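# Move apple from plate onto cutting board and press down

## Task

Pick the apple up off the plate and put it on the exposed wood of the cutting board, far from both the knife and the board's rims. Then press it steadily down against the board for several seconds with no break in the pressure. It fails at once if the board or knife gets shifted, or if the press is strong enough to squash the apple. It also fails if anything is still in motion at the end, if the result only holds because the robot is holding it, or if whatever the robot is touching at the end drops more than about a fingernail's thickness once the robot lets go. Knocking anything off the table fails it too.

## Robot and tools

Robot: a single arm ending in a five-finger right hand. Every motion argument is one list of 14 numbers (a row) for that one arm; there are no per-arm lists.

Frames. World (scene) frame: origin on the table top beneath the arm base, +z up, +y to the left when facing along +x. The state line reports the hand point in this frame: end_effector_position in metres, end_effector_quat_wxyz, plus linear (m/s) and angular (rad/s) velocities. The hand point sits 0.05 m in front of the palm, where the index pad and thumb tip meet in a pinch. Its own axes: +z runs along straightened fingers (which reach 0.06 to 0.07 m past it), +y points out of the palm, +x crosses the palm toward the little finger. A wrist bracket on the little-finger side protrudes 0.03 m past the point along +y and 0.11 m across; it can collide.

Row layout, all values in [-1, 1]: dx, dy, dz, rx, ry, rz, little, ring, middle, index, thumb_bend, thumb_turn, force_limit, speed.
- dx..rz are an offset, not a pose: a displacement from the hand point's pose in the most recent result that reported it, expressed in the hand point's own axes. Scale: 1.0 equals 0.6 m or 180 degrees. rx, ry, rz form a single rotation vector. Within one action every row is counted from that same starting pose, not chained. All zeros means return to that starting pose, not hold still.
- Finger entries are absolute targets: +1 straight/open, -1 fully curled. thumb_bend +1 straight, -1 bent. thumb_turn +1 beside the palm, -1 across in front of it. A pinch is roughly index -0.22, thumb_bend -0.75, thumb_turn -0.57. A whole-hand wrap fits objects 0.035 to 0.08 m wide, best with the thumb turned in before reaching the object.
- force_limit maps linearly from about 0 N at -1 to 10 N at +1 at the fingertip (15 N for thumb motors); it stops closing only. speed maps from near zero at -1 to full at +1 (full travel 0.6 s). For a soft grip close slowly, speed -0.9 or below.

Tools.
- execute_actions {actions, pictures}: actions holds at most one item. Empty list = just read state. {rows:[...], steps:n} runs up to 15 control steps of 1/30 s; each row covers one step and the final row repeats. {steps:n} alone is a wait of up to 300 steps counted from the previous result, including reply time.
- move {target, speed, stop_force}: target is one row; the hand travels a straight line toward that offset pose over 0.5 to 10 s. speed is in m/s, 0.002 to 0.5 (default 0.25); turning is capped at twice that in rad/s. stop_force, 9 to 40 N, ends the path once the wrist sensor feels that much extra resistance along the direction of travel for two steps, then backs off two steps and holds. Use it only on non-rotating moves, very slowly, and omit it when pulling away from a surface. The result adds a move: line: done, contact, off_target, moving, held or fault, plus limits (paced = clipped, held = blocked steps) and the remaining distance.
- wait {seconds}: 0 to 10 s, nothing new sent.
- zoom_image {camera, region}: camera is cam_low (672x504) or cam_wrist (504x504); region [x0,y0,x1,y1] in pixels, at most 504 square.
- show_instructions: shows the reference page.
- finished_scene {scene}: ends and grades the scene; irreversible.

Reading results. hand_measured, hand_stopped_by, hand_load_n list six values in row order. stopped_by words: moving, target, force, stalled, fault. Loads falling near zero signal a lost grip. Wrist force and Wrist torque lines are in hand axes, noisy (offset up to about 4 N, noise up to 2.4 N), saturating near 50 N; pressing on a surface reads as force pointing back into the arm. HELD marks steps the clearance check blocked; pose unreachable means it altered the command. Hand target shows where the controller is heading.

Motion limits. Each step the commanded pose is clipped to 100 mm and 16 degrees from the measured pose, so long moves may need several calls. Commands lag about 0.17 s. Position wins over orientation if both cannot be met.

Hazards. The arm is stiff: aiming even slightly beyond a firm contact can trigger a fault stop (joint torque limit, wrist joints 26 N m, or 150 N external force), freezing the arm 10 s. Fast touches hit harder. Don't push the board or knife, don't squeeze or press the apple enough to crush it, keep objects on the table, and make sure the apple rests stably so nothing moves or sinks when released. Holding loads heats motors; 85 C forces a braking stop.

Each tool is called after "Request:" as a command line: name --argument value for each argument, lists and objects as JSON in quotes; but a table of rows of numbers goes row by row, as --pt "numbers of a row", without its own name.

Reference images:

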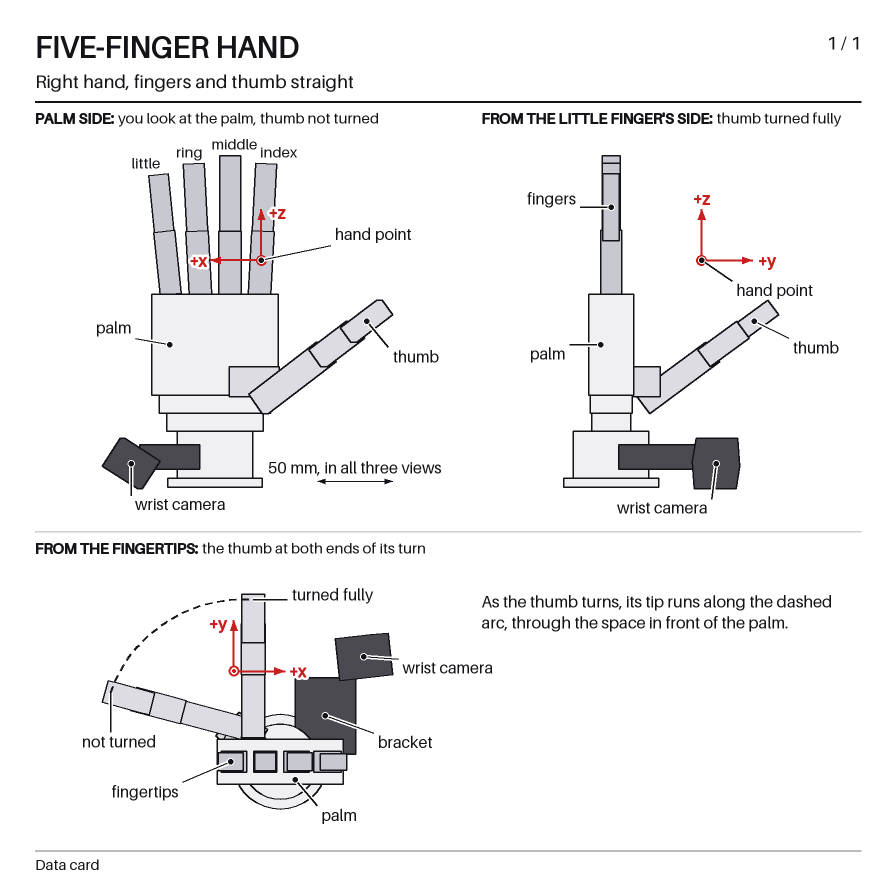

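## Session

Request:
execute_actions --actions '[]'

Scene clock: 0.00 s of 4800.00 s.
end_effector_position=(+0.5203, -0.2045, +0.2932) hand_measured=(+1.000, +1.000, +1.000, +1.000, +1.000, +1.000) hand_load_n=(+0.0, +0.0, +0.0, +0.0, +0.0, +0.0) hand_stopped_by=(target, target, target, target, target, target) hand_force_limit=0.00 hand_speed=-0.80 end_effector_quat_wxyz=(+0.351, +0.657, +0.653, +0.137) end_effector_velocity=(+0.000, +0.000, -0.000) end_effector_angular_velocity=(-0.000, +0.000, +0.001)
Joint positions: [-1.128 -0.856  1.741  0.666  0.724 -0.816]
Joint velocities: [ 0.    -0.    -0.    -0.    -0.    -0.001]
Wrist force (N, on the end effector, along its own x y z axes, offset not removed): no reading
Wrist torque (N m, same axes, about the end effector's origin, offset not removed): no reading
Hand target: +0.520, -0.204, +0.293; +0.351, +0.657, +0.653, +0.137

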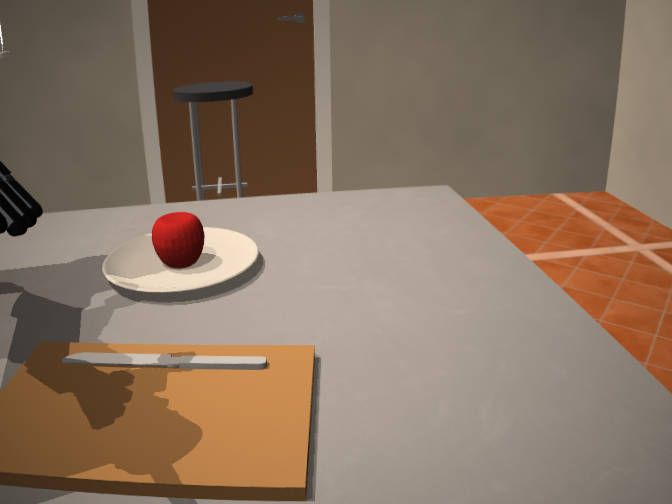

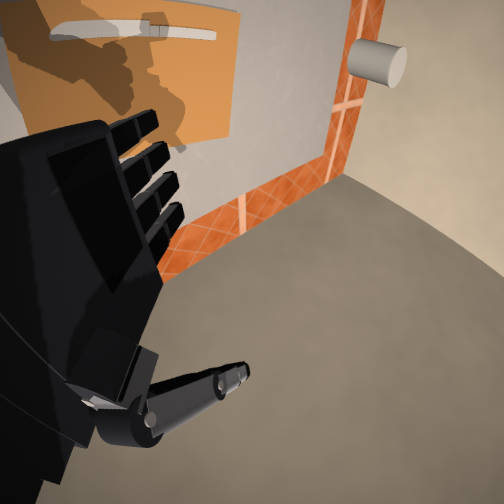

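Request:
move --target '[0.6375,0.025,-0.009,-0.136,-0.035,-0.955,1,1,1,1,1,-1,0,0.5]' --speed 0.4

Scene clock: 24.57 s of 4800.00 s.
end_effector_position=(+0.5698, +0.1630, +0.2004) hand_measured=(+1.000, +1.000, +1.000, +1.000, +1.000, -1.000) hand_load_n=(+0.0, +0.0, +0.0, +0.0, +0.0, +0.0) hand_stopped_by=(target, target, target, target, target, target) hand_force_limit=0.00 hand_speed=0.50 end_effector_quat_wxyz=(-0.271, +0.653, -0.653, +0.272) end_effector_velocity=(+0.000, +0.002, -0.000) end_effector_angular_velocity=(-0.005, +0.006, +0.008)
Joint positions: [-0.67  -1.221  1.625  0.619  0.554 -3.159]
Joint velocities: [ 0.004  0.003 -0.008  0.011  0.001 -0.013]
Wrist force (N, on the end effector, along its own x y z axes, offset not removed): [-0.3 1.5 -1.2]
Wrist torque (N m, same axes, about the end effector's origin, offset not removed): [0.27 0.14 0.14]
Hand target: +0.570, +0.163, +0.200; -0.270, +0.654, -0.653, +0.272
Off the commanded pose: 0.001 m, 0 deg.
After step 100, 16.83 s passed at rest.
move: done
camera_calibration (this result's frames):
cam_wrist: T_world_to_cam=[[-0.692601, 0.0807099, -0.716791, 0.522066], [-0.363895, 0.818903, 0.443822, -0.0208118], [0.622803, 0.568229, -0.537803, -0.209198], [0, 0, 0, 1]] pos_world=[0.4843, 0.0937795, 0.270941]

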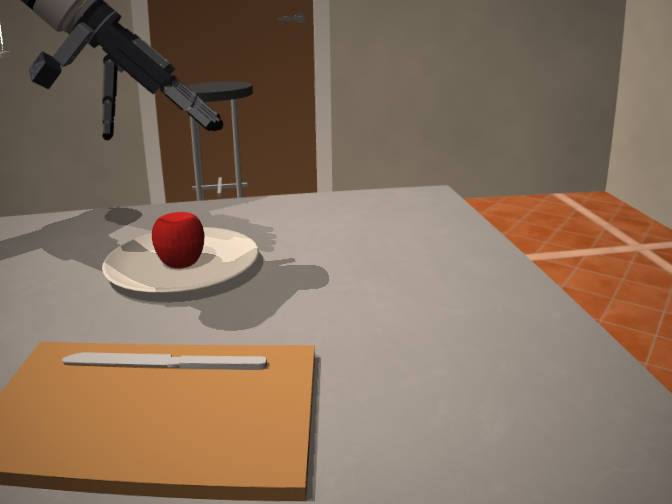

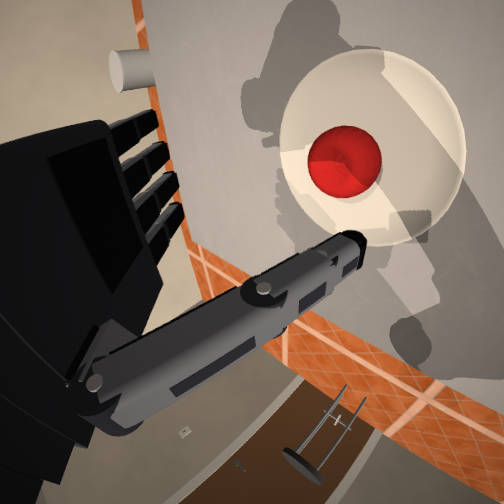

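Request:
move --target '[-0.015,0.1,0.159,0,0,0,0.6,0.6,0.6,0.6,1,-1,0,0.5]'

Scene clock: 29.63 s of 4800.00 s.
end_effector_position=(+0.5950, +0.1719, +0.0910) hand_measured=(+0.600, +0.600, +0.600, +0.600, +1.000, -1.000) hand_load_n=(+0.0, +0.0, +0.0, +0.0, +0.0, +0.0) hand_stopped_by=(target, target, target, target, target, target) hand_force_limit=0.00 hand_speed=0.50 end_effector_quat_wxyz=(-0.271, +0.653, -0.653, +0.272) end_effector_velocity=(+0.001, +0.000, -0.003) end_effector_angular_velocity=(+0.001, -0.001, -0.001)
Joint positions: [-0.464 -1.181  1.711  0.263  0.683 -2.878]
Joint velocities: [ 0.005  0.001  0.003 -0.01   0.003  0.009]
Wrist force (N, on the end effector, along its own x y z axes, offset not removed): [1.3 0.8 0.1]
Wrist torque (N m, same axes, about the end effector's origin, offset not removed): [0.17 -0.10 0.27]
Hand target: +0.595, +0.172, +0.091; -0.271, +0.653, -0.653, +0.272
Off the commanded pose: 0.000 m, 0 deg.
After step 100, 0.63 s passed at rest.
move: done
camera_calibration (this result's frames):
cam_wrist: T_world_to_cam=[[-0.692566, 0.0805177, -0.716847, 0.460322], [-0.363882, 0.819054, 0.443555, 0.0297045], [0.62285, 0.568039, -0.53795, -0.288749], [0, 0, 0, 1]] pos_world=[0.50946, 0.102627, 0.161473]

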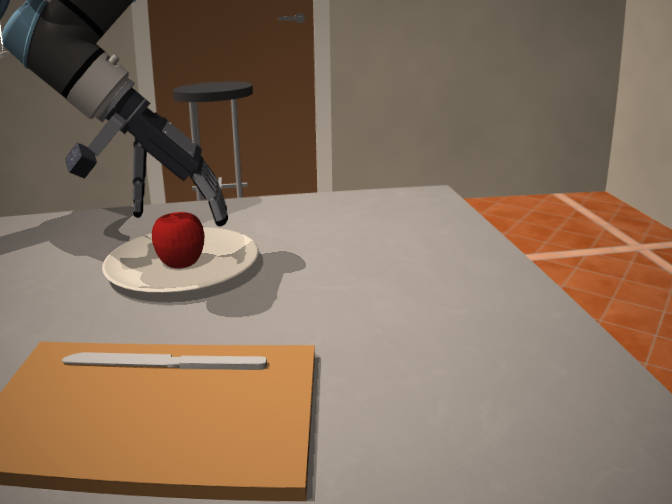

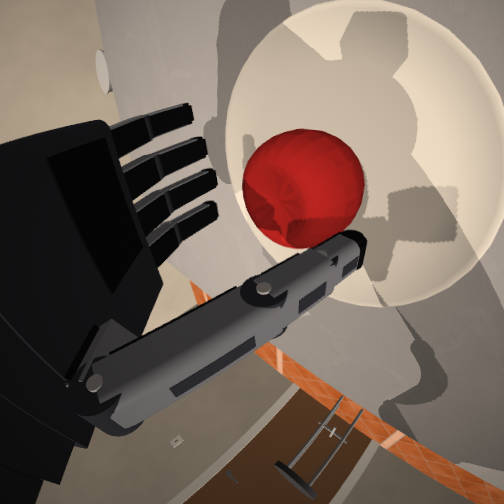

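Request:
move --target '[0,0.047,0.052,0.04,0,0,0.6,0.6,0.6,0.6,1,-1,0,0.5]' --speed 0.05 --stop_force 10

Request:
zoom_image --camera "cam_low" --region '[60,130,280,310]'

Scene clock: 36.40 s of 4800.00 s.
end_effector_position=(+0.5972, +0.1718, +0.0492) hand_measured=(+0.600, +0.600, +0.600, +0.600, +1.000, -1.000) hand_load_n=(+0.0, +0.0, +0.0, +0.0, +0.0, +0.0) hand_stopped_by=(target, target, target, target, target, target) hand_force_limit=0.00 hand_speed=0.50 end_effector_quat_wxyz=(-0.311, +0.635, -0.635, +0.312) end_effector_velocity=(+0.000, -0.000, -0.002) end_effector_angular_velocity=(-0.001, -0.008, +0.001)
Joint positions: [-0.389 -1.232  1.875 -0.077  0.786 -2.678]
Joint velocities: [ 0.004 -0.002  0.009 -0.02   0.007  0.009]
Wrist force (N, on the end effector, along its own x y z axes, offset not removed): [0.3 1.5 -1.0]
Wrist torque (N m, same axes, about the end effector's origin, offset not removed): [0.25 -0.01 0.13]
Hand target: +0.597, +0.172, +0.049; -0.311, +0.635, -0.635, +0.312
Off the commanded pose: 0.000 m, 0 deg.
After step 100, 1.80 s passed at rest.
move: done
camera_calibration (this result's frames):
cam_wrist: T_world_to_cam=[[-0.59777, 0.0804111, -0.797625, 0.379322], [-0.416368, 0.819094, 0.394617, 0.0828614], [0.685061, 0.567995, -0.456149, -0.353689], [0, 0, 0, 1]] pos_world=[0.503547, 0.102521, 0.108523]

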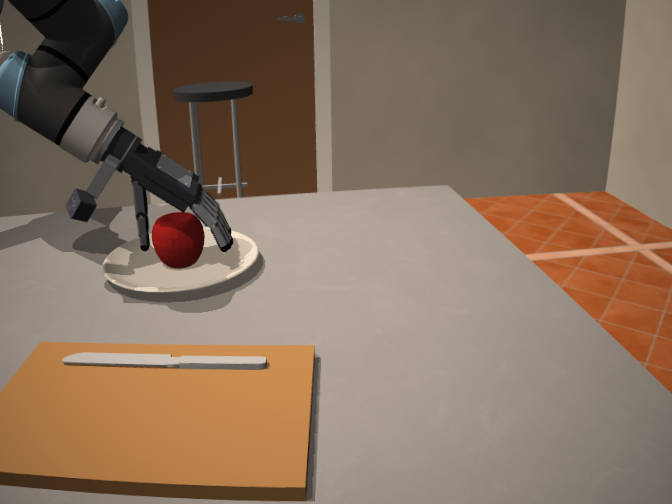

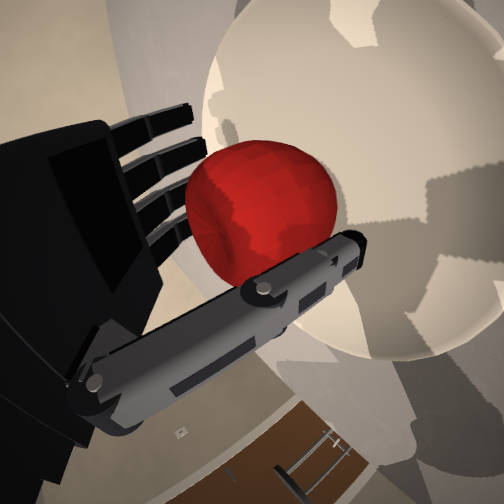

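Region (60, 130, 280, 310) of cam_low's 672x504 image, scaled by 2.291, with more detail than that image has; it fills the top 412 rows of this view, and the rest is white.

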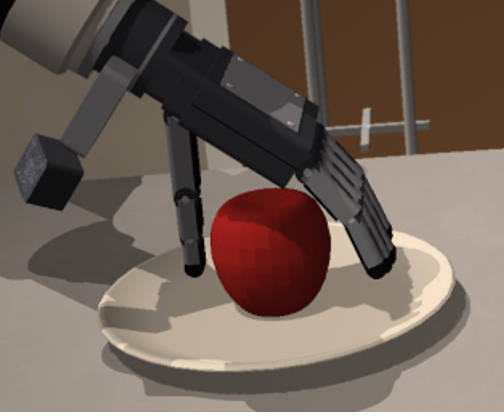

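Request:
move --target '[0,0.013,0.012,0,0,0,0.45,0.45,0.45,0.45,1,-1,0,-0.5]' --speed 0.02 --stop_force 9

Request:
move --target '[0,0,0,0,0,0,0.1,-0.3,-0.3,-0.3,0,-1,0,-0.8]'

Request:
zoom_image --camera "cam_low" --region '[60,130,280,310]'

Scene clock: 42.50 s of 4800.00 s.
end_effector_position=(+0.5981, +0.1717, +0.0389) hand_measured=(+0.450, +0.450, +0.450, +0.450, +1.000, -1.000) hand_load_n=(+0.0, +0.0, +0.0, +0.0, +0.0, +0.0) hand_stopped_by=(target, target, target, target, target, target) hand_force_limit=0.00 hand_speed=-0.50 end_effector_quat_wxyz=(-0.311, +0.635, -0.635, +0.312) end_effector_velocity=(+0.001, +0.000, -0.002) end_effector_angular_velocity=(+0.001, -0.001, -0.001)
Joint positions: [-0.371 -1.221  1.881 -0.103  0.802 -2.664]
Joint velocities: [ 0.004  0.003  0.    -0.006  0.004  0.005]
Wrist force (N, on the end effector, along its own x y z axes, offset not removed): [0.8 0.9 -0.8]
Wrist torque (N m, same axes, about the end effector's origin, offset not removed): [0.21 -0.08 0.15]
Hand target: +0.598, +0.172, +0.039; -0.311, +0.635, -0.635, +0.312
Off the commanded pose: 0.000 m, 0 deg.
After step 100, 1.97 s passed at rest.
move: done
camera_calibration (this result's frames):
cam_wrist: T_world_to_cam=[[-0.597763, 0.0803832, -0.797633, 0.371639], [-0.416372, 0.819107, 0.394586, 0.0873141], [0.685065, 0.567981, -0.456162, -0.358992], [0, 0, 0, 1]] pos_world=[0.50444, 0.102507, 0.0982197]

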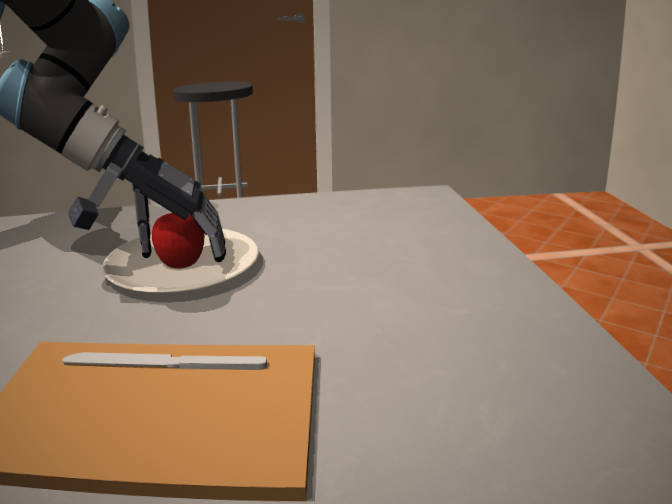

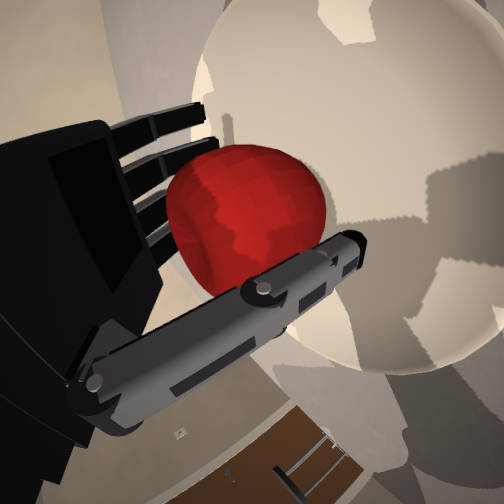

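Scene clock: 43.97 s of 4800.00 s.
end_effector_position=(+0.5981, +0.1717, +0.0389) hand_measured=(+0.100, +0.054, +0.166, +0.120, +0.812, -1.000) hand_load_n=(+0.0, +7.0, +3.0, +5.5, +11.0, +2.5) hand_stopped_by=(target, force, force, force, force, target) hand_force_limit=0.00 hand_speed=-0.80 end_effector_quat_wxyz=(-0.311, +0.635, -0.635, +0.312) end_effector_velocity=(+0.001, +0.000, +0.001) end_effector_angular_velocity=(-0.000, -0.001, +0.002)
Joint positions: [-0.371 -1.221  1.881 -0.103  0.802 -2.664]
Joint velocities: [-0.    -0.    -0.002  0.    -0.001 -0.   ]
Wrist force (N, on the end effector, along its own x y z axes, offset not removed): [1.8 1.4 1.4]
Wrist torque (N m, same axes, about the end effector's origin, offset not removed): [-0.03 -0.28 0.33]
Hand target: +0.598, +0.172, +0.039; -0.311, +0.635, -0.635, +0.312
Off the commanded pose: 0.000 m, 0 deg.
move: done
camera_calibration (this result's frames):
cam_wrist: T_world_to_cam=[[-0.597787, 0.080428, -0.79761, 0.371624], [-0.416332, 0.819108, 0.394626, 0.0872872], [0.685068, 0.567973, -0.456168, -0.358985], [0, 0, 0, 1]] pos_world=[0.504421, 0.102507, 0.0982075]

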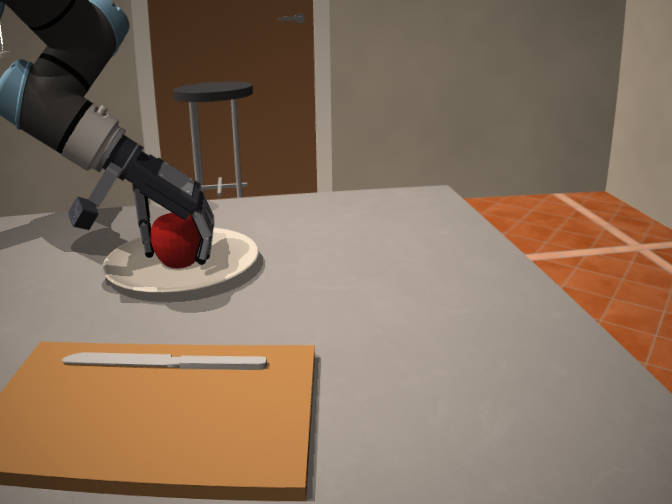

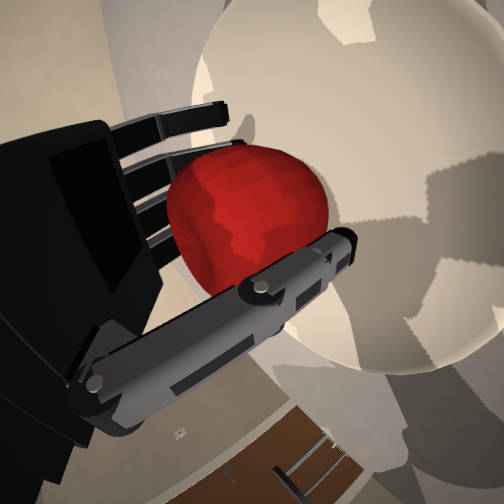

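Region (60, 130, 280, 310) of cam_low's 672x504 image, scaled by 2.291, with more detail than that image has; it fills the top 412 rows of this view, and the rest is white.

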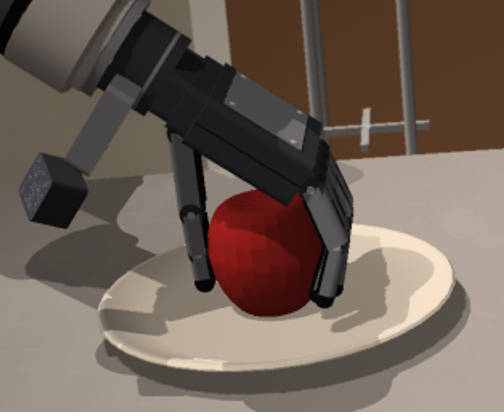

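The grip is good. Lifting, then carrying the apple over the board.

Request:
move --target '[0,-0.079,-0.0613,0,0,0,0.1,-0.3,-0.3,-0.3,0,-1,0,-0.8]' --speed 0.12

Request:
move --target '[0.59,0,0,0,0,0,0.1,-0.3,-0.3,-0.3,0,-1,0,-0.8]'

Request:
move --target '[0,0.0395,0.0307,0,0,0,0.1,-0.3,-0.3,-0.3,0,-1,0,-0.8]' --speed 0.05 --stop_force 9

Scene clock: 49.23 s of 4800.00 s.
end_effector_position=(+0.5980, +0.1718, +0.0986) hand_measured=(+0.100, +0.054, +0.166, +0.120, +0.812, -1.000) hand_load_n=(+0.0, +7.0, +3.0, +5.5, +11.0, +2.5) hand_stopped_by=(target, force, force, force, force, target) hand_force_limit=0.00 hand_speed=-0.80 end_effector_quat_wxyz=(-0.311, +0.635, -0.635, +0.312) end_effector_velocity=(+0.000, +0.000, +0.002) end_effector_angular_velocity=(-0.000, +0.001, -0.000)
Joint positions: [-0.471 -1.263  1.821  0.057  0.718 -2.744]
Joint velocities: [-0.003 -0.001 -0.004  0.008 -0.003 -0.004]
Wrist force (N, on the end effector, along its own x y z axes, offset not removed): [0.7 2.8 1.1]
Wrist torque (N m, same axes, about the end effector's origin, offset not removed): [0.31 -0.14 0.18]
Hand target: +0.598, +0.172, +0.099; -0.311, +0.635, -0.635, +0.312
Off the commanded pose: 0.000 m, 0 deg.
After step 100, 0.90 s passed at rest.
move: done
camera_calibration (this result's frames):
cam_wrist: T_world_to_cam=[[-0.597737, 0.0805722, -0.797633, 0.419158], [-0.416372, 0.819024, 0.394758, 0.063638], [0.685087, 0.568073, -0.456013, -0.331805], [0, 0, 0, 1]] pos_world=[0.504359, 0.102596, 0.157905]

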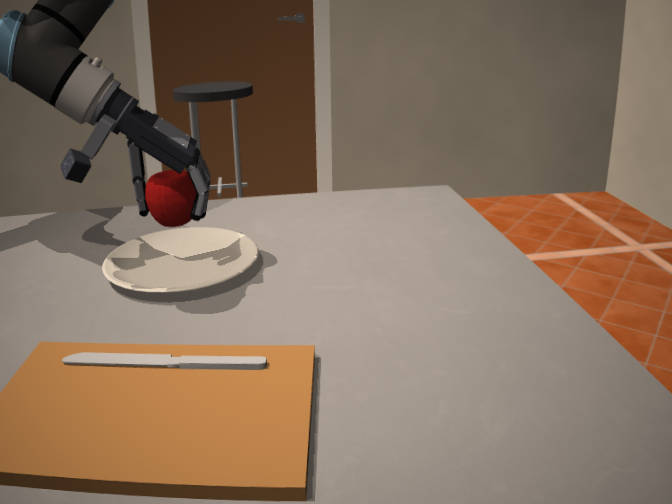

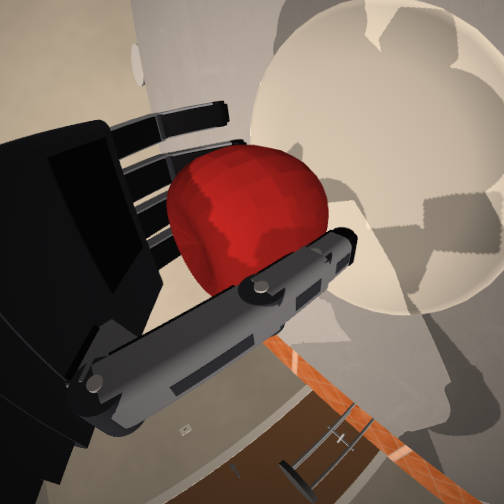

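Scene clock: 51.30 s of 4800.00 s.
end_effector_position=(+0.5986, -0.1815, +0.0989) hand_measured=(+0.100, +0.054, +0.166, +0.120, +0.812, -1.000) hand_load_n=(+0.0, +7.0, +3.0, +5.5, +11.0, +2.5) hand_stopped_by=(target, force, force, force, force, target) hand_force_limit=0.00 hand_speed=-0.80 end_effector_quat_wxyz=(-0.311, +0.635, -0.635, +0.312) end_effector_velocity=(+0.000, -0.002, -0.001) end_effector_angular_velocity=(+0.001, +0.005, +0.001)
Joint positions: [-0.876 -0.541  1.454  0.179  0.442 -3.304]
Joint velocities: [-0.     0.009 -0.011  0.015 -0.001 -0.01 ]
Wrist force (N, on the end effector, along its own x y z axes, offset not removed): [0.4 2.3 1.0]
Wrist torque (N m, same axes, about the end effector's origin, offset not removed): [0.15 -0.14 0.21]
Hand target: +0.599, -0.182, +0.099; -0.311, +0.635, -0.635, +0.312
Off the commanded pose: 0.001 m, 0 deg.
move: done
camera_calibration (this result's frames):
cam_wrist: T_world_to_cam=[[-0.597795, 0.0809237, -0.797554, 0.448262], [-0.416431, 0.818778, 0.395207, 0.353081], [0.685001, 0.568379, -0.455762, -0.131228], [0, 0, 0, 1]] pos_world=[0.504894, -0.250783, 0.158165]

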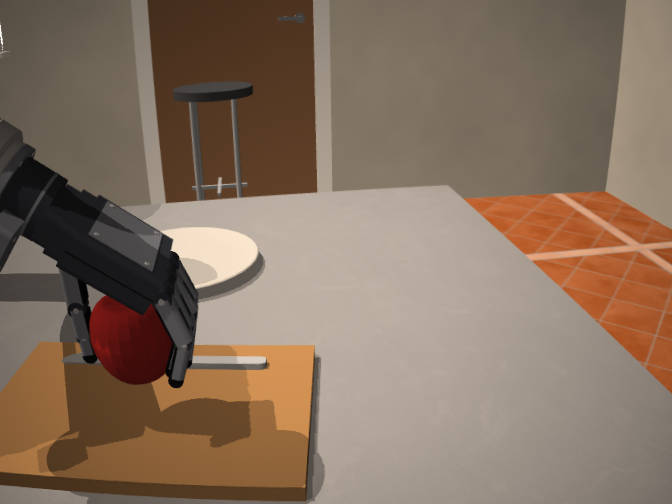

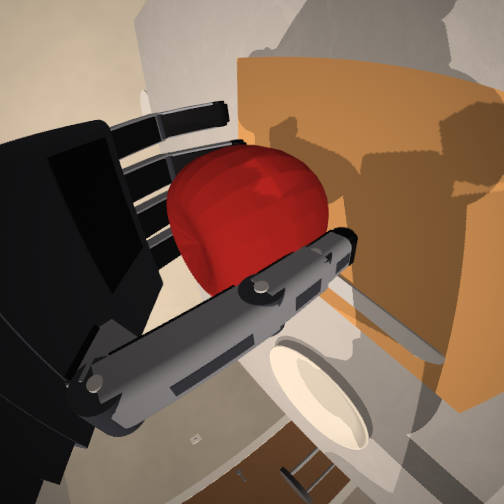

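Scene clock: 52.30 s of 4800.00 s.
end_effector_position=(+0.5986, -0.1815, +0.0692) hand_measured=(+0.100, +0.054, +0.166, +0.120, +0.812, -1.000) hand_load_n=(+0.0, +7.0, +3.0, +5.5, +11.0, +2.5) hand_stopped_by=(target, force, force, force, force, target) hand_force_limit=0.00 hand_speed=-0.80 end_effector_quat_wxyz=(-0.311, +0.635, -0.635, +0.312) end_effector_velocity=(-0.000, +0.001, -0.003) end_effector_angular_velocity=(+0.001, -0.000, +0.001)
Joint positions: [-0.846 -0.53   1.494  0.073  0.456 -3.245]
Joint velocities: [ 0.003  0.001  0.004 -0.01   0.     0.007]
Wrist force (N, on the end effector, along its own x y z axes, offset not removed): [1.1 2.2 -0.2]
Wrist torque (N m, same axes, about the end effector's origin, offset not removed): [0.21 -0.12 0.24]
Hand target: +0.599, -0.182, +0.069; -0.311, +0.635, -0.635, +0.312
Off the commanded pose: 0.000 m, 0 deg.
move: done
camera_calibration (this result's frames):
cam_wrist: T_world_to_cam=[[-0.597826, 0.0809006, -0.797533, 0.424601], [-0.416409, 0.818795, 0.395195, 0.364887], [0.684988, 0.568357, -0.455809, -0.144815], [0, 0, 0, 1]] pos_world=[0.504977, -0.250811, 0.128424]

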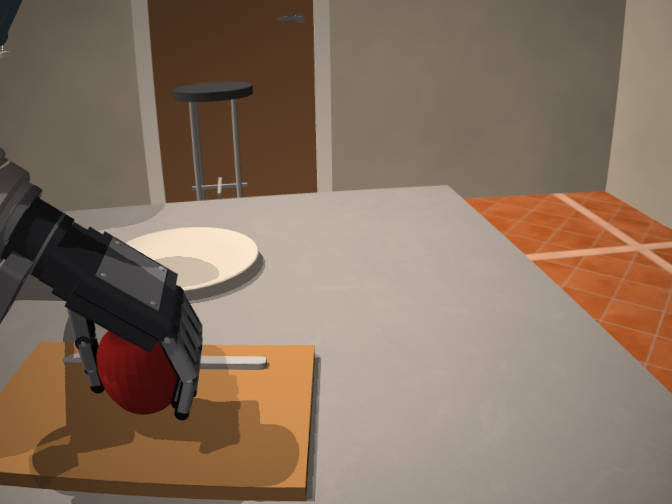

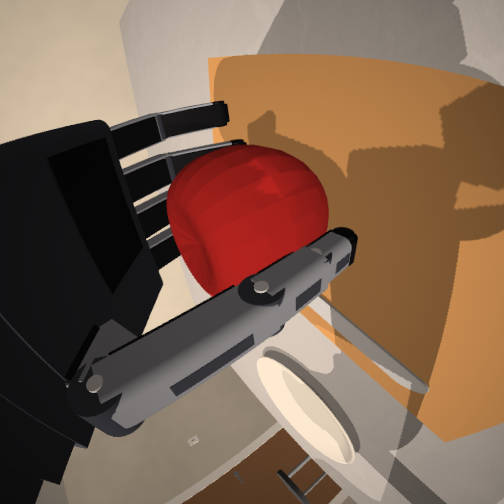

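Request:
move --target '[0,0.0395,0.0307,0,0,0,0.1,-0.3,-0.3,-0.3,0,-1,0,-0.8]' --speed 0.005 --stop_force 12

Request:
wait --seconds 1

Request:
zoom_image --camera "cam_low" --region '[20,250,280,500]'

Scene clock: 60.83 s of 4800.00 s.
end_effector_position=(+0.5987, -0.1815, +0.0458) hand_measured=(+0.100, +0.054, +0.164, +0.120, +0.812, -1.000) hand_load_n=(+0.0, +6.0, +3.0, +5.0, +10.0, +1.5) hand_stopped_by=(target, force, force, force, force, target) hand_force_limit=0.00 hand_speed=-0.80 end_effector_quat_wxyz=(-0.311, +0.635, -0.635, +0.312) end_effector_velocity=(-0.000, +0.000, +0.001) end_effector_angular_velocity=(+0.001, +0.002, -0.001)
Joint positions: [-0.822 -0.518  1.523 -0.007  0.469 -3.198]
Joint velocities: [-0.001 -0.    -0.002  0.007 -0.    -0.004]
Wrist force (N, on the end effector, along its own x y z axes, offset not removed): [2.8 -8.8 -10.7]
Wrist torque (N m, same axes, about the end effector's origin, offset not removed): [0.40 -0.09 0.12]
Hand target: +0.599, -0.182, +0.046; -0.311, +0.635, -0.635, +0.312
Off the commanded pose: 0.007 m, 0 deg.
After step 100, 0.23 s passed at rest.
move: contact
camera_calibration (this result's frames):
cam_wrist: T_world_to_cam=[[-0.597894, 0.0813428, -0.797437, 0.406136], [-0.416083, 0.818818, 0.39549, 0.373906], [0.685126, 0.568261, -0.455721, -0.1556], [0, 0, 0, 1]] pos_world=[0.505008, -0.250776, 0.105081]

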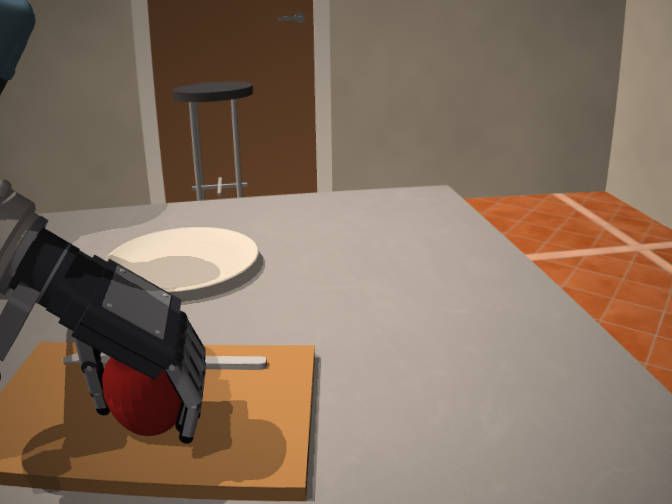

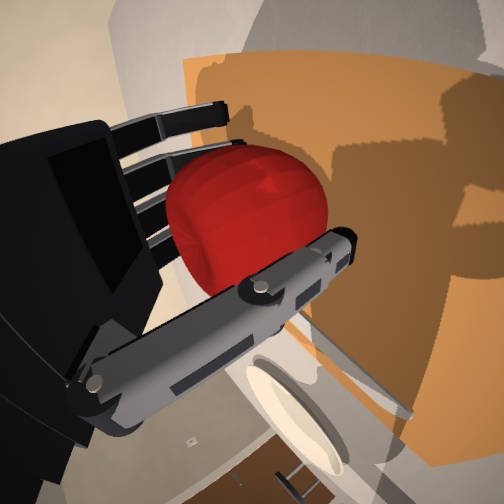

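Scene clock: 61.83 s of 4800.00 s.
end_effector_position=(+0.5987, -0.1816, +0.0462) hand_measured=(+0.100, +0.054, +0.164, +0.120, +0.812, -1.000) hand_load_n=(+0.0, +6.5, +3.0, +5.0, +10.5, +2.0) hand_stopped_by=(target, force, force, force, force, target) hand_force_limit=0.00 hand_speed=-0.80 end_effector_quat_wxyz=(-0.311, +0.635, -0.635, +0.312) end_effector_velocity=(-0.000, +0.000, -0.001) end_effector_angular_velocity=(+0.001, +0.001, -0.000)
Joint positions: [-0.823 -0.519  1.522 -0.006  0.469 -3.199]
Joint velocities: [ 0.001  0.     0.001  0.    -0.     0.   ]
Wrist force (N, on the end effector, along its own x y z axes, offset not removed): [2.2 -0.8 -2.6]
Wrist torque (N m, same axes, about the end effector's origin, offset not removed): [0.16 -0.11 0.19]
Hand target: +0.599, -0.182, +0.046; -0.311, +0.635, -0.635, +0.312
Off the commanded pose: 0.007 m, 0 deg.
Steps of this call (steps 1 to 30: nothing new was sent). Readings (end_effector_position | what the end effector reports):
1: (+0.5987, -0.1815, +0.0459) | hand_measured=(+0.100, +0.054, +0.164, +0.120, +0.812, -1.000) hand_load_n=(+0.0, +6.0, +3.0, +5.0, +10.0, +1.5) hand_stopped_by=(target, force, force, force, force, target) hand_force_limit=0.00 hand_speed=-0.80
2: (+0.5987, -0.1816, +0.0459) | hand_measured=(+0.100, +0.054, +0.164, +0.120, +0.812, -1.000) hand_load_n=(+0.0, +6.0, +3.0, +5.0, +10.0, +1.5) hand_stopped_by=(target, force, force, force, force, target) hand_force_limit=0.00 hand_speed=-0.80
4: (+0.5987, -0.1816, +0.0460) | hand_measured=(+0.100, +0.054, +0.164, +0.120, +0.812, -1.000) hand_load_n=(+0.0, +6.5, +3.0, +5.0, +10.0, +1.5) hand_stopped_by=(target, force, force, force, force, target) hand_force_limit=0.00 hand_speed=-0.80
8: (+0.5987, -0.1816, +0.0461) | hand_measured=(+0.100, +0.054, +0.164, +0.120, +0.812, -1.000) hand_load_n=(+0.0, +6.5, +3.0, +5.0, +10.0, +2.0) hand_stopped_by=(target, force, force, force, force, target) hand_force_limit=0.00 hand_speed=-0.80
30: the state above
camera_calibration (this result's frames):
cam_wrist: T_world_to_cam=[[-0.597716, 0.0808182, -0.797624, 0.406303], [-0.416459, 0.818839, 0.39505, 0.374065], [0.685053, 0.568306, -0.455775, -0.155351], [0, 0, 0, 1]] pos_world=[0.50506, -0.250849, 0.105497]

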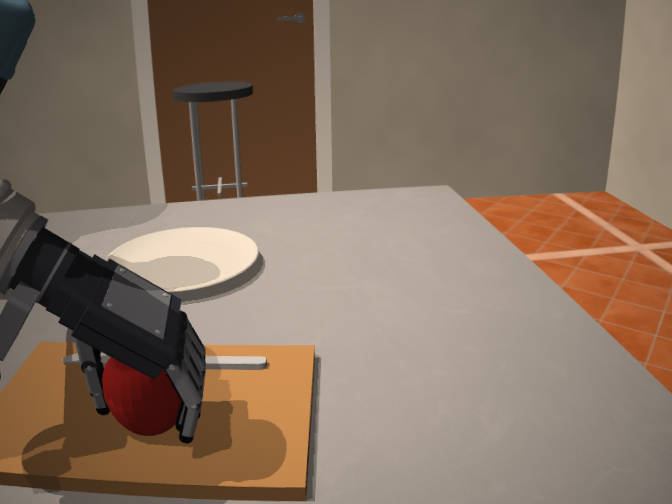

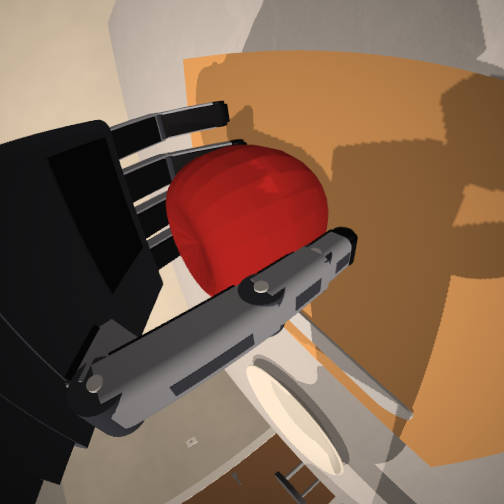

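Region (20, 250, 280, 500) of cam_low's 672x504 image, scaled by 1.938, with more detail than that image has; it fills the top 485 rows of this view, and the rest is white.

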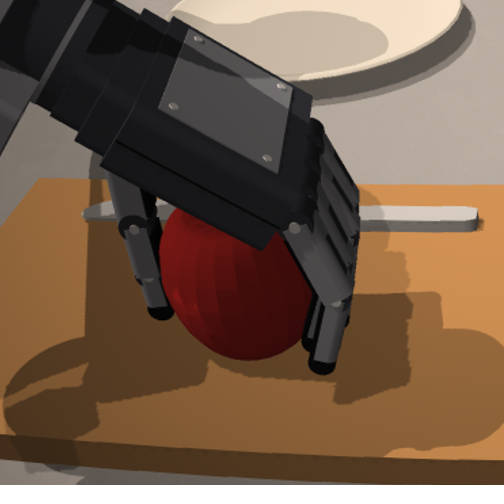

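Request:
execute_actions --actions '[{"rows":[[0,0.00095,0.0007,0,0,0,0.1,-0.3,-0.3,-0.3,0,-1,0,-0.8]]}]' --pictures false

Request:
execute_actions --actions '[{"steps":60}]' --pictures false

Request:
execute_actions --actions '[{"steps":120}]' --pictures false

Scene clock: 65.97 s of 4800.00 s.
end_effector_position=(+0.5987, -0.1816, +0.0456) hand_measured=(+0.100, +0.054, +0.164, +0.120, +0.812, -1.000) hand_load_n=(+0.0, +5.5, +2.5, +4.5, +10.0, +1.5) hand_stopped_by=(target, force, force, force, force, target) hand_force_limit=0.00 hand_speed=-0.80 end_effector_quat_wxyz=(-0.311, +0.635, -0.635, +0.312) end_effector_velocity=(-0.000, -0.000, -0.000) end_effector_angular_velocity=(+0.000, +0.000, -0.001)
Joint positions: [-0.822 -0.518  1.523 -0.009  0.469 -3.197]
Joint velocities: [ 0.     0.     0.    -0.001  0.001  0.001]
Wrist force (N, on the end effector, along its own x y z axes, offset not removed): [1.1 -12.2 -13.9]
Wrist torque (N m, same axes, about the end effector's origin, offset not removed): [-0.08 0.16 -0.02]
Hand target: +0.599, -0.182, +0.046; -0.311, +0.635, -0.635, +0.312
Off the commanded pose: 0.000 m, 0 deg.
Steps of this call (steps 1 to 100: nothing new was sent; then 0.30 s passed at rest; steps 101 to 115: all 15 steps of this action). Readings (end_effector_position | what the end effector reports):
101: (+0.5987, -0.1816, +0.0462) | hand_measured=(+0.100, +0.054, +0.164, +0.120, +0.812, -1.000) hand_load_n=(+0.0, +6.5, +3.0, +5.0, +10.5, +2.0) hand_stopped_by=(target, force, force, force, force, target) hand_force_limit=0.00 hand_speed=-0.80
102: (+0.5987, -0.1816, +0.0462) | hand_measured=(+0.100, +0.054, +0.164, +0.120, +0.812, -1.000) hand_load_n=(+0.0, +6.5, +3.0, +5.0, +10.5, +2.0) hand_stopped_by=(target, force, force, force, force, target) hand_force_limit=0.00 hand_speed=-0.80
104: (+0.5988, -0.1817, +0.0462) | hand_measured=(+0.100, +0.054, +0.164, +0.120, +0.812, -1.000) hand_load_n=(+0.0, +6.0, +3.0, +5.0, +10.5, +2.0) hand_stopped_by=(target, force, force, force, force, target) hand_force_limit=0.00 hand_speed=-0.80
108: (+0.5988, -0.1816, +0.0459) | hand_measured=(+0.100, +0.054, +0.164, +0.120, +0.812, -1.000) hand_load_n=(+0.0, +6.0, +2.5, +4.5, +10.5, +2.0) hand_stopped_by=(target, force, force, force, force, target) hand_force_limit=0.00 hand_speed=-0.80
115: the state above

Scene clock: 67.97 s of 4800.00 s.
end_effector_position=(+0.5987, -0.1816, +0.0455) hand_measured=(+0.100, +0.054, +0.164, +0.120, +0.812, -1.000) hand_load_n=(+0.0, +5.5, +2.5, +4.5, +10.0, +1.5) hand_stopped_by=(target, force, force, force, force, target) hand_force_limit=0.00 hand_speed=-0.80 end_effector_quat_wxyz=(-0.311, +0.635, -0.635, +0.312) end_effector_velocity=(-0.000, +0.000, -0.000) end_effector_angular_velocity=(+0.001, +0.000, -0.001)
Joint positions: [-0.822 -0.518  1.523 -0.009  0.469 -3.197]
Joint velocities: [-0.     0.     0.001 -0.     0.     0.   ]
Wrist force (N, on the end effector, along its own x y z axes, offset not removed): [1.1 -11.3 -12.6]
Wrist torque (N m, same axes, about the end effector's origin, offset not removed): [0.13 0.20 -0.05]
Hand target: +0.599, -0.182, +0.046; -0.311, +0.635, -0.635, +0.312
Off the commanded pose: 0.000 m, 0 deg.
Steps of this call (steps 1 to 60: nothing new was sent). Readings (end_effector_position | what the end effector reports):
1: (+0.5987, -0.1816, +0.0456) | hand_measured=(+0.100, +0.054, +0.164, +0.120, +0.812, -1.000) hand_load_n=(+0.0, +5.5, +2.5, +4.5, +10.0, +1.5) hand_stopped_by=(target, force, force, force, force, target) hand_force_limit=0.00 hand_speed=-0.80
2: (+0.5987, -0.1816, +0.0456) | hand_measured=(+0.100, +0.054, +0.164, +0.120, +0.812, -1.000) hand_load_n=(+0.0, +5.5, +2.5, +4.5, +10.0, +1.5) hand_stopped_by=(target, force, force, force, force, target) hand_force_limit=0.00 hand_speed=-0.80
4: (+0.5987, -0.1816, +0.0455) | hand_measured=(+0.100, +0.054, +0.164, +0.120, +0.812, -1.000) hand_load_n=(+0.0, +5.5, +2.5, +4.5, +10.0, +1.5) hand_stopped_by=(target, force, force, force, force, target) hand_force_limit=0.00 hand_speed=-0.80
8: (+0.5987, -0.1816, +0.0455) | hand_measured=(+0.100, +0.054, +0.164, +0.120, +0.812, -1.000) hand_load_n=(+0.0, +5.5, +2.5, +4.5, +10.0, +1.5) hand_stopped_by=(target, force, force, force, force, target) hand_force_limit=0.00 hand_speed=-0.80
60: the state above

Scene clock: 71.97 s of 4800.00 s.
end_effector_position=(+0.5987, -0.1816, +0.0455) hand_measured=(+0.100, +0.054, +0.164, +0.120, +0.812, -1.000) hand_load_n=(+0.0, +5.5, +2.5, +4.5, +10.0, +1.5) hand_stopped_by=(target, force, force, force, force, target) hand_force_limit=0.00 hand_speed=-0.80 end_effector_quat_wxyz=(-0.311, +0.635, -0.635, +0.312) end_effector_velocity=(+0.000, +0.000, +0.000) end_effector_angular_velocity=(+0.000, -0.000, -0.000)
Joint positions: [-0.822 -0.518  1.523 -0.009  0.469 -3.197]
Joint velocities: [ 0.    -0.    -0.    -0.     0.     0.001]
Wrist force (N, on the end effector, along its own x y z axes, offset not removed): [1.3 -11.3 -13.8]
Wrist torque (N m, same axes, about the end effector's origin, offset not removed): [0.15 0.21 -0.02]
Hand target: +0.599, -0.182, +0.046; -0.311, +0.635, -0.635, +0.312
Off the commanded pose: 0.000 m, 0 deg.
Steps of this call (steps 1 to 100: nothing new was sent; then 0.67 s passed at rest). Readings (end_effector_position | what the end effector reports):
1: (+0.5987, -0.1816, +0.0455) | hand_measured=(+0.100, +0.054, +0.164, +0.120, +0.812, -1.000) hand_load_n=(+0.0, +5.5, +2.5, +4.5, +10.0, +1.5) hand_stopped_by=(target, force, force, force, force, target) hand_force_limit=0.00 hand_speed=-0.80
2: (+0.5987, -0.1816, +0.0455) | hand_measured=(+0.100, +0.054, +0.164, +0.120, +0.812, -1.000) hand_load_n=(+0.0, +5.5, +2.5, +4.5, +10.0, +1.5) hand_stopped_by=(target, force, force, force, force, target) hand_force_limit=0.00 hand_speed=-0.80
4: (+0.5987, -0.1816, +0.0455) | hand_measured=(+0.100, +0.054, +0.164, +0.120, +0.812, -1.000) hand_load_n=(+0.0, +5.5, +2.5, +4.5, +10.0, +1.5) hand_stopped_by=(target, force, force, force, force, target) hand_force_limit=0.00 hand_speed=-0.80
8: (+0.5987, -0.1816, +0.0455) | hand_measured=(+0.100, +0.054, +0.164, +0.120, +0.812, -1.000) hand_load_n=(+0.0, +5.5, +2.5, +4.5, +10.0, +1.5) hand_stopped_by=(target, force, force, force, force, target) hand_force_limit=0.00 hand_speed=-0.80
100: the state above


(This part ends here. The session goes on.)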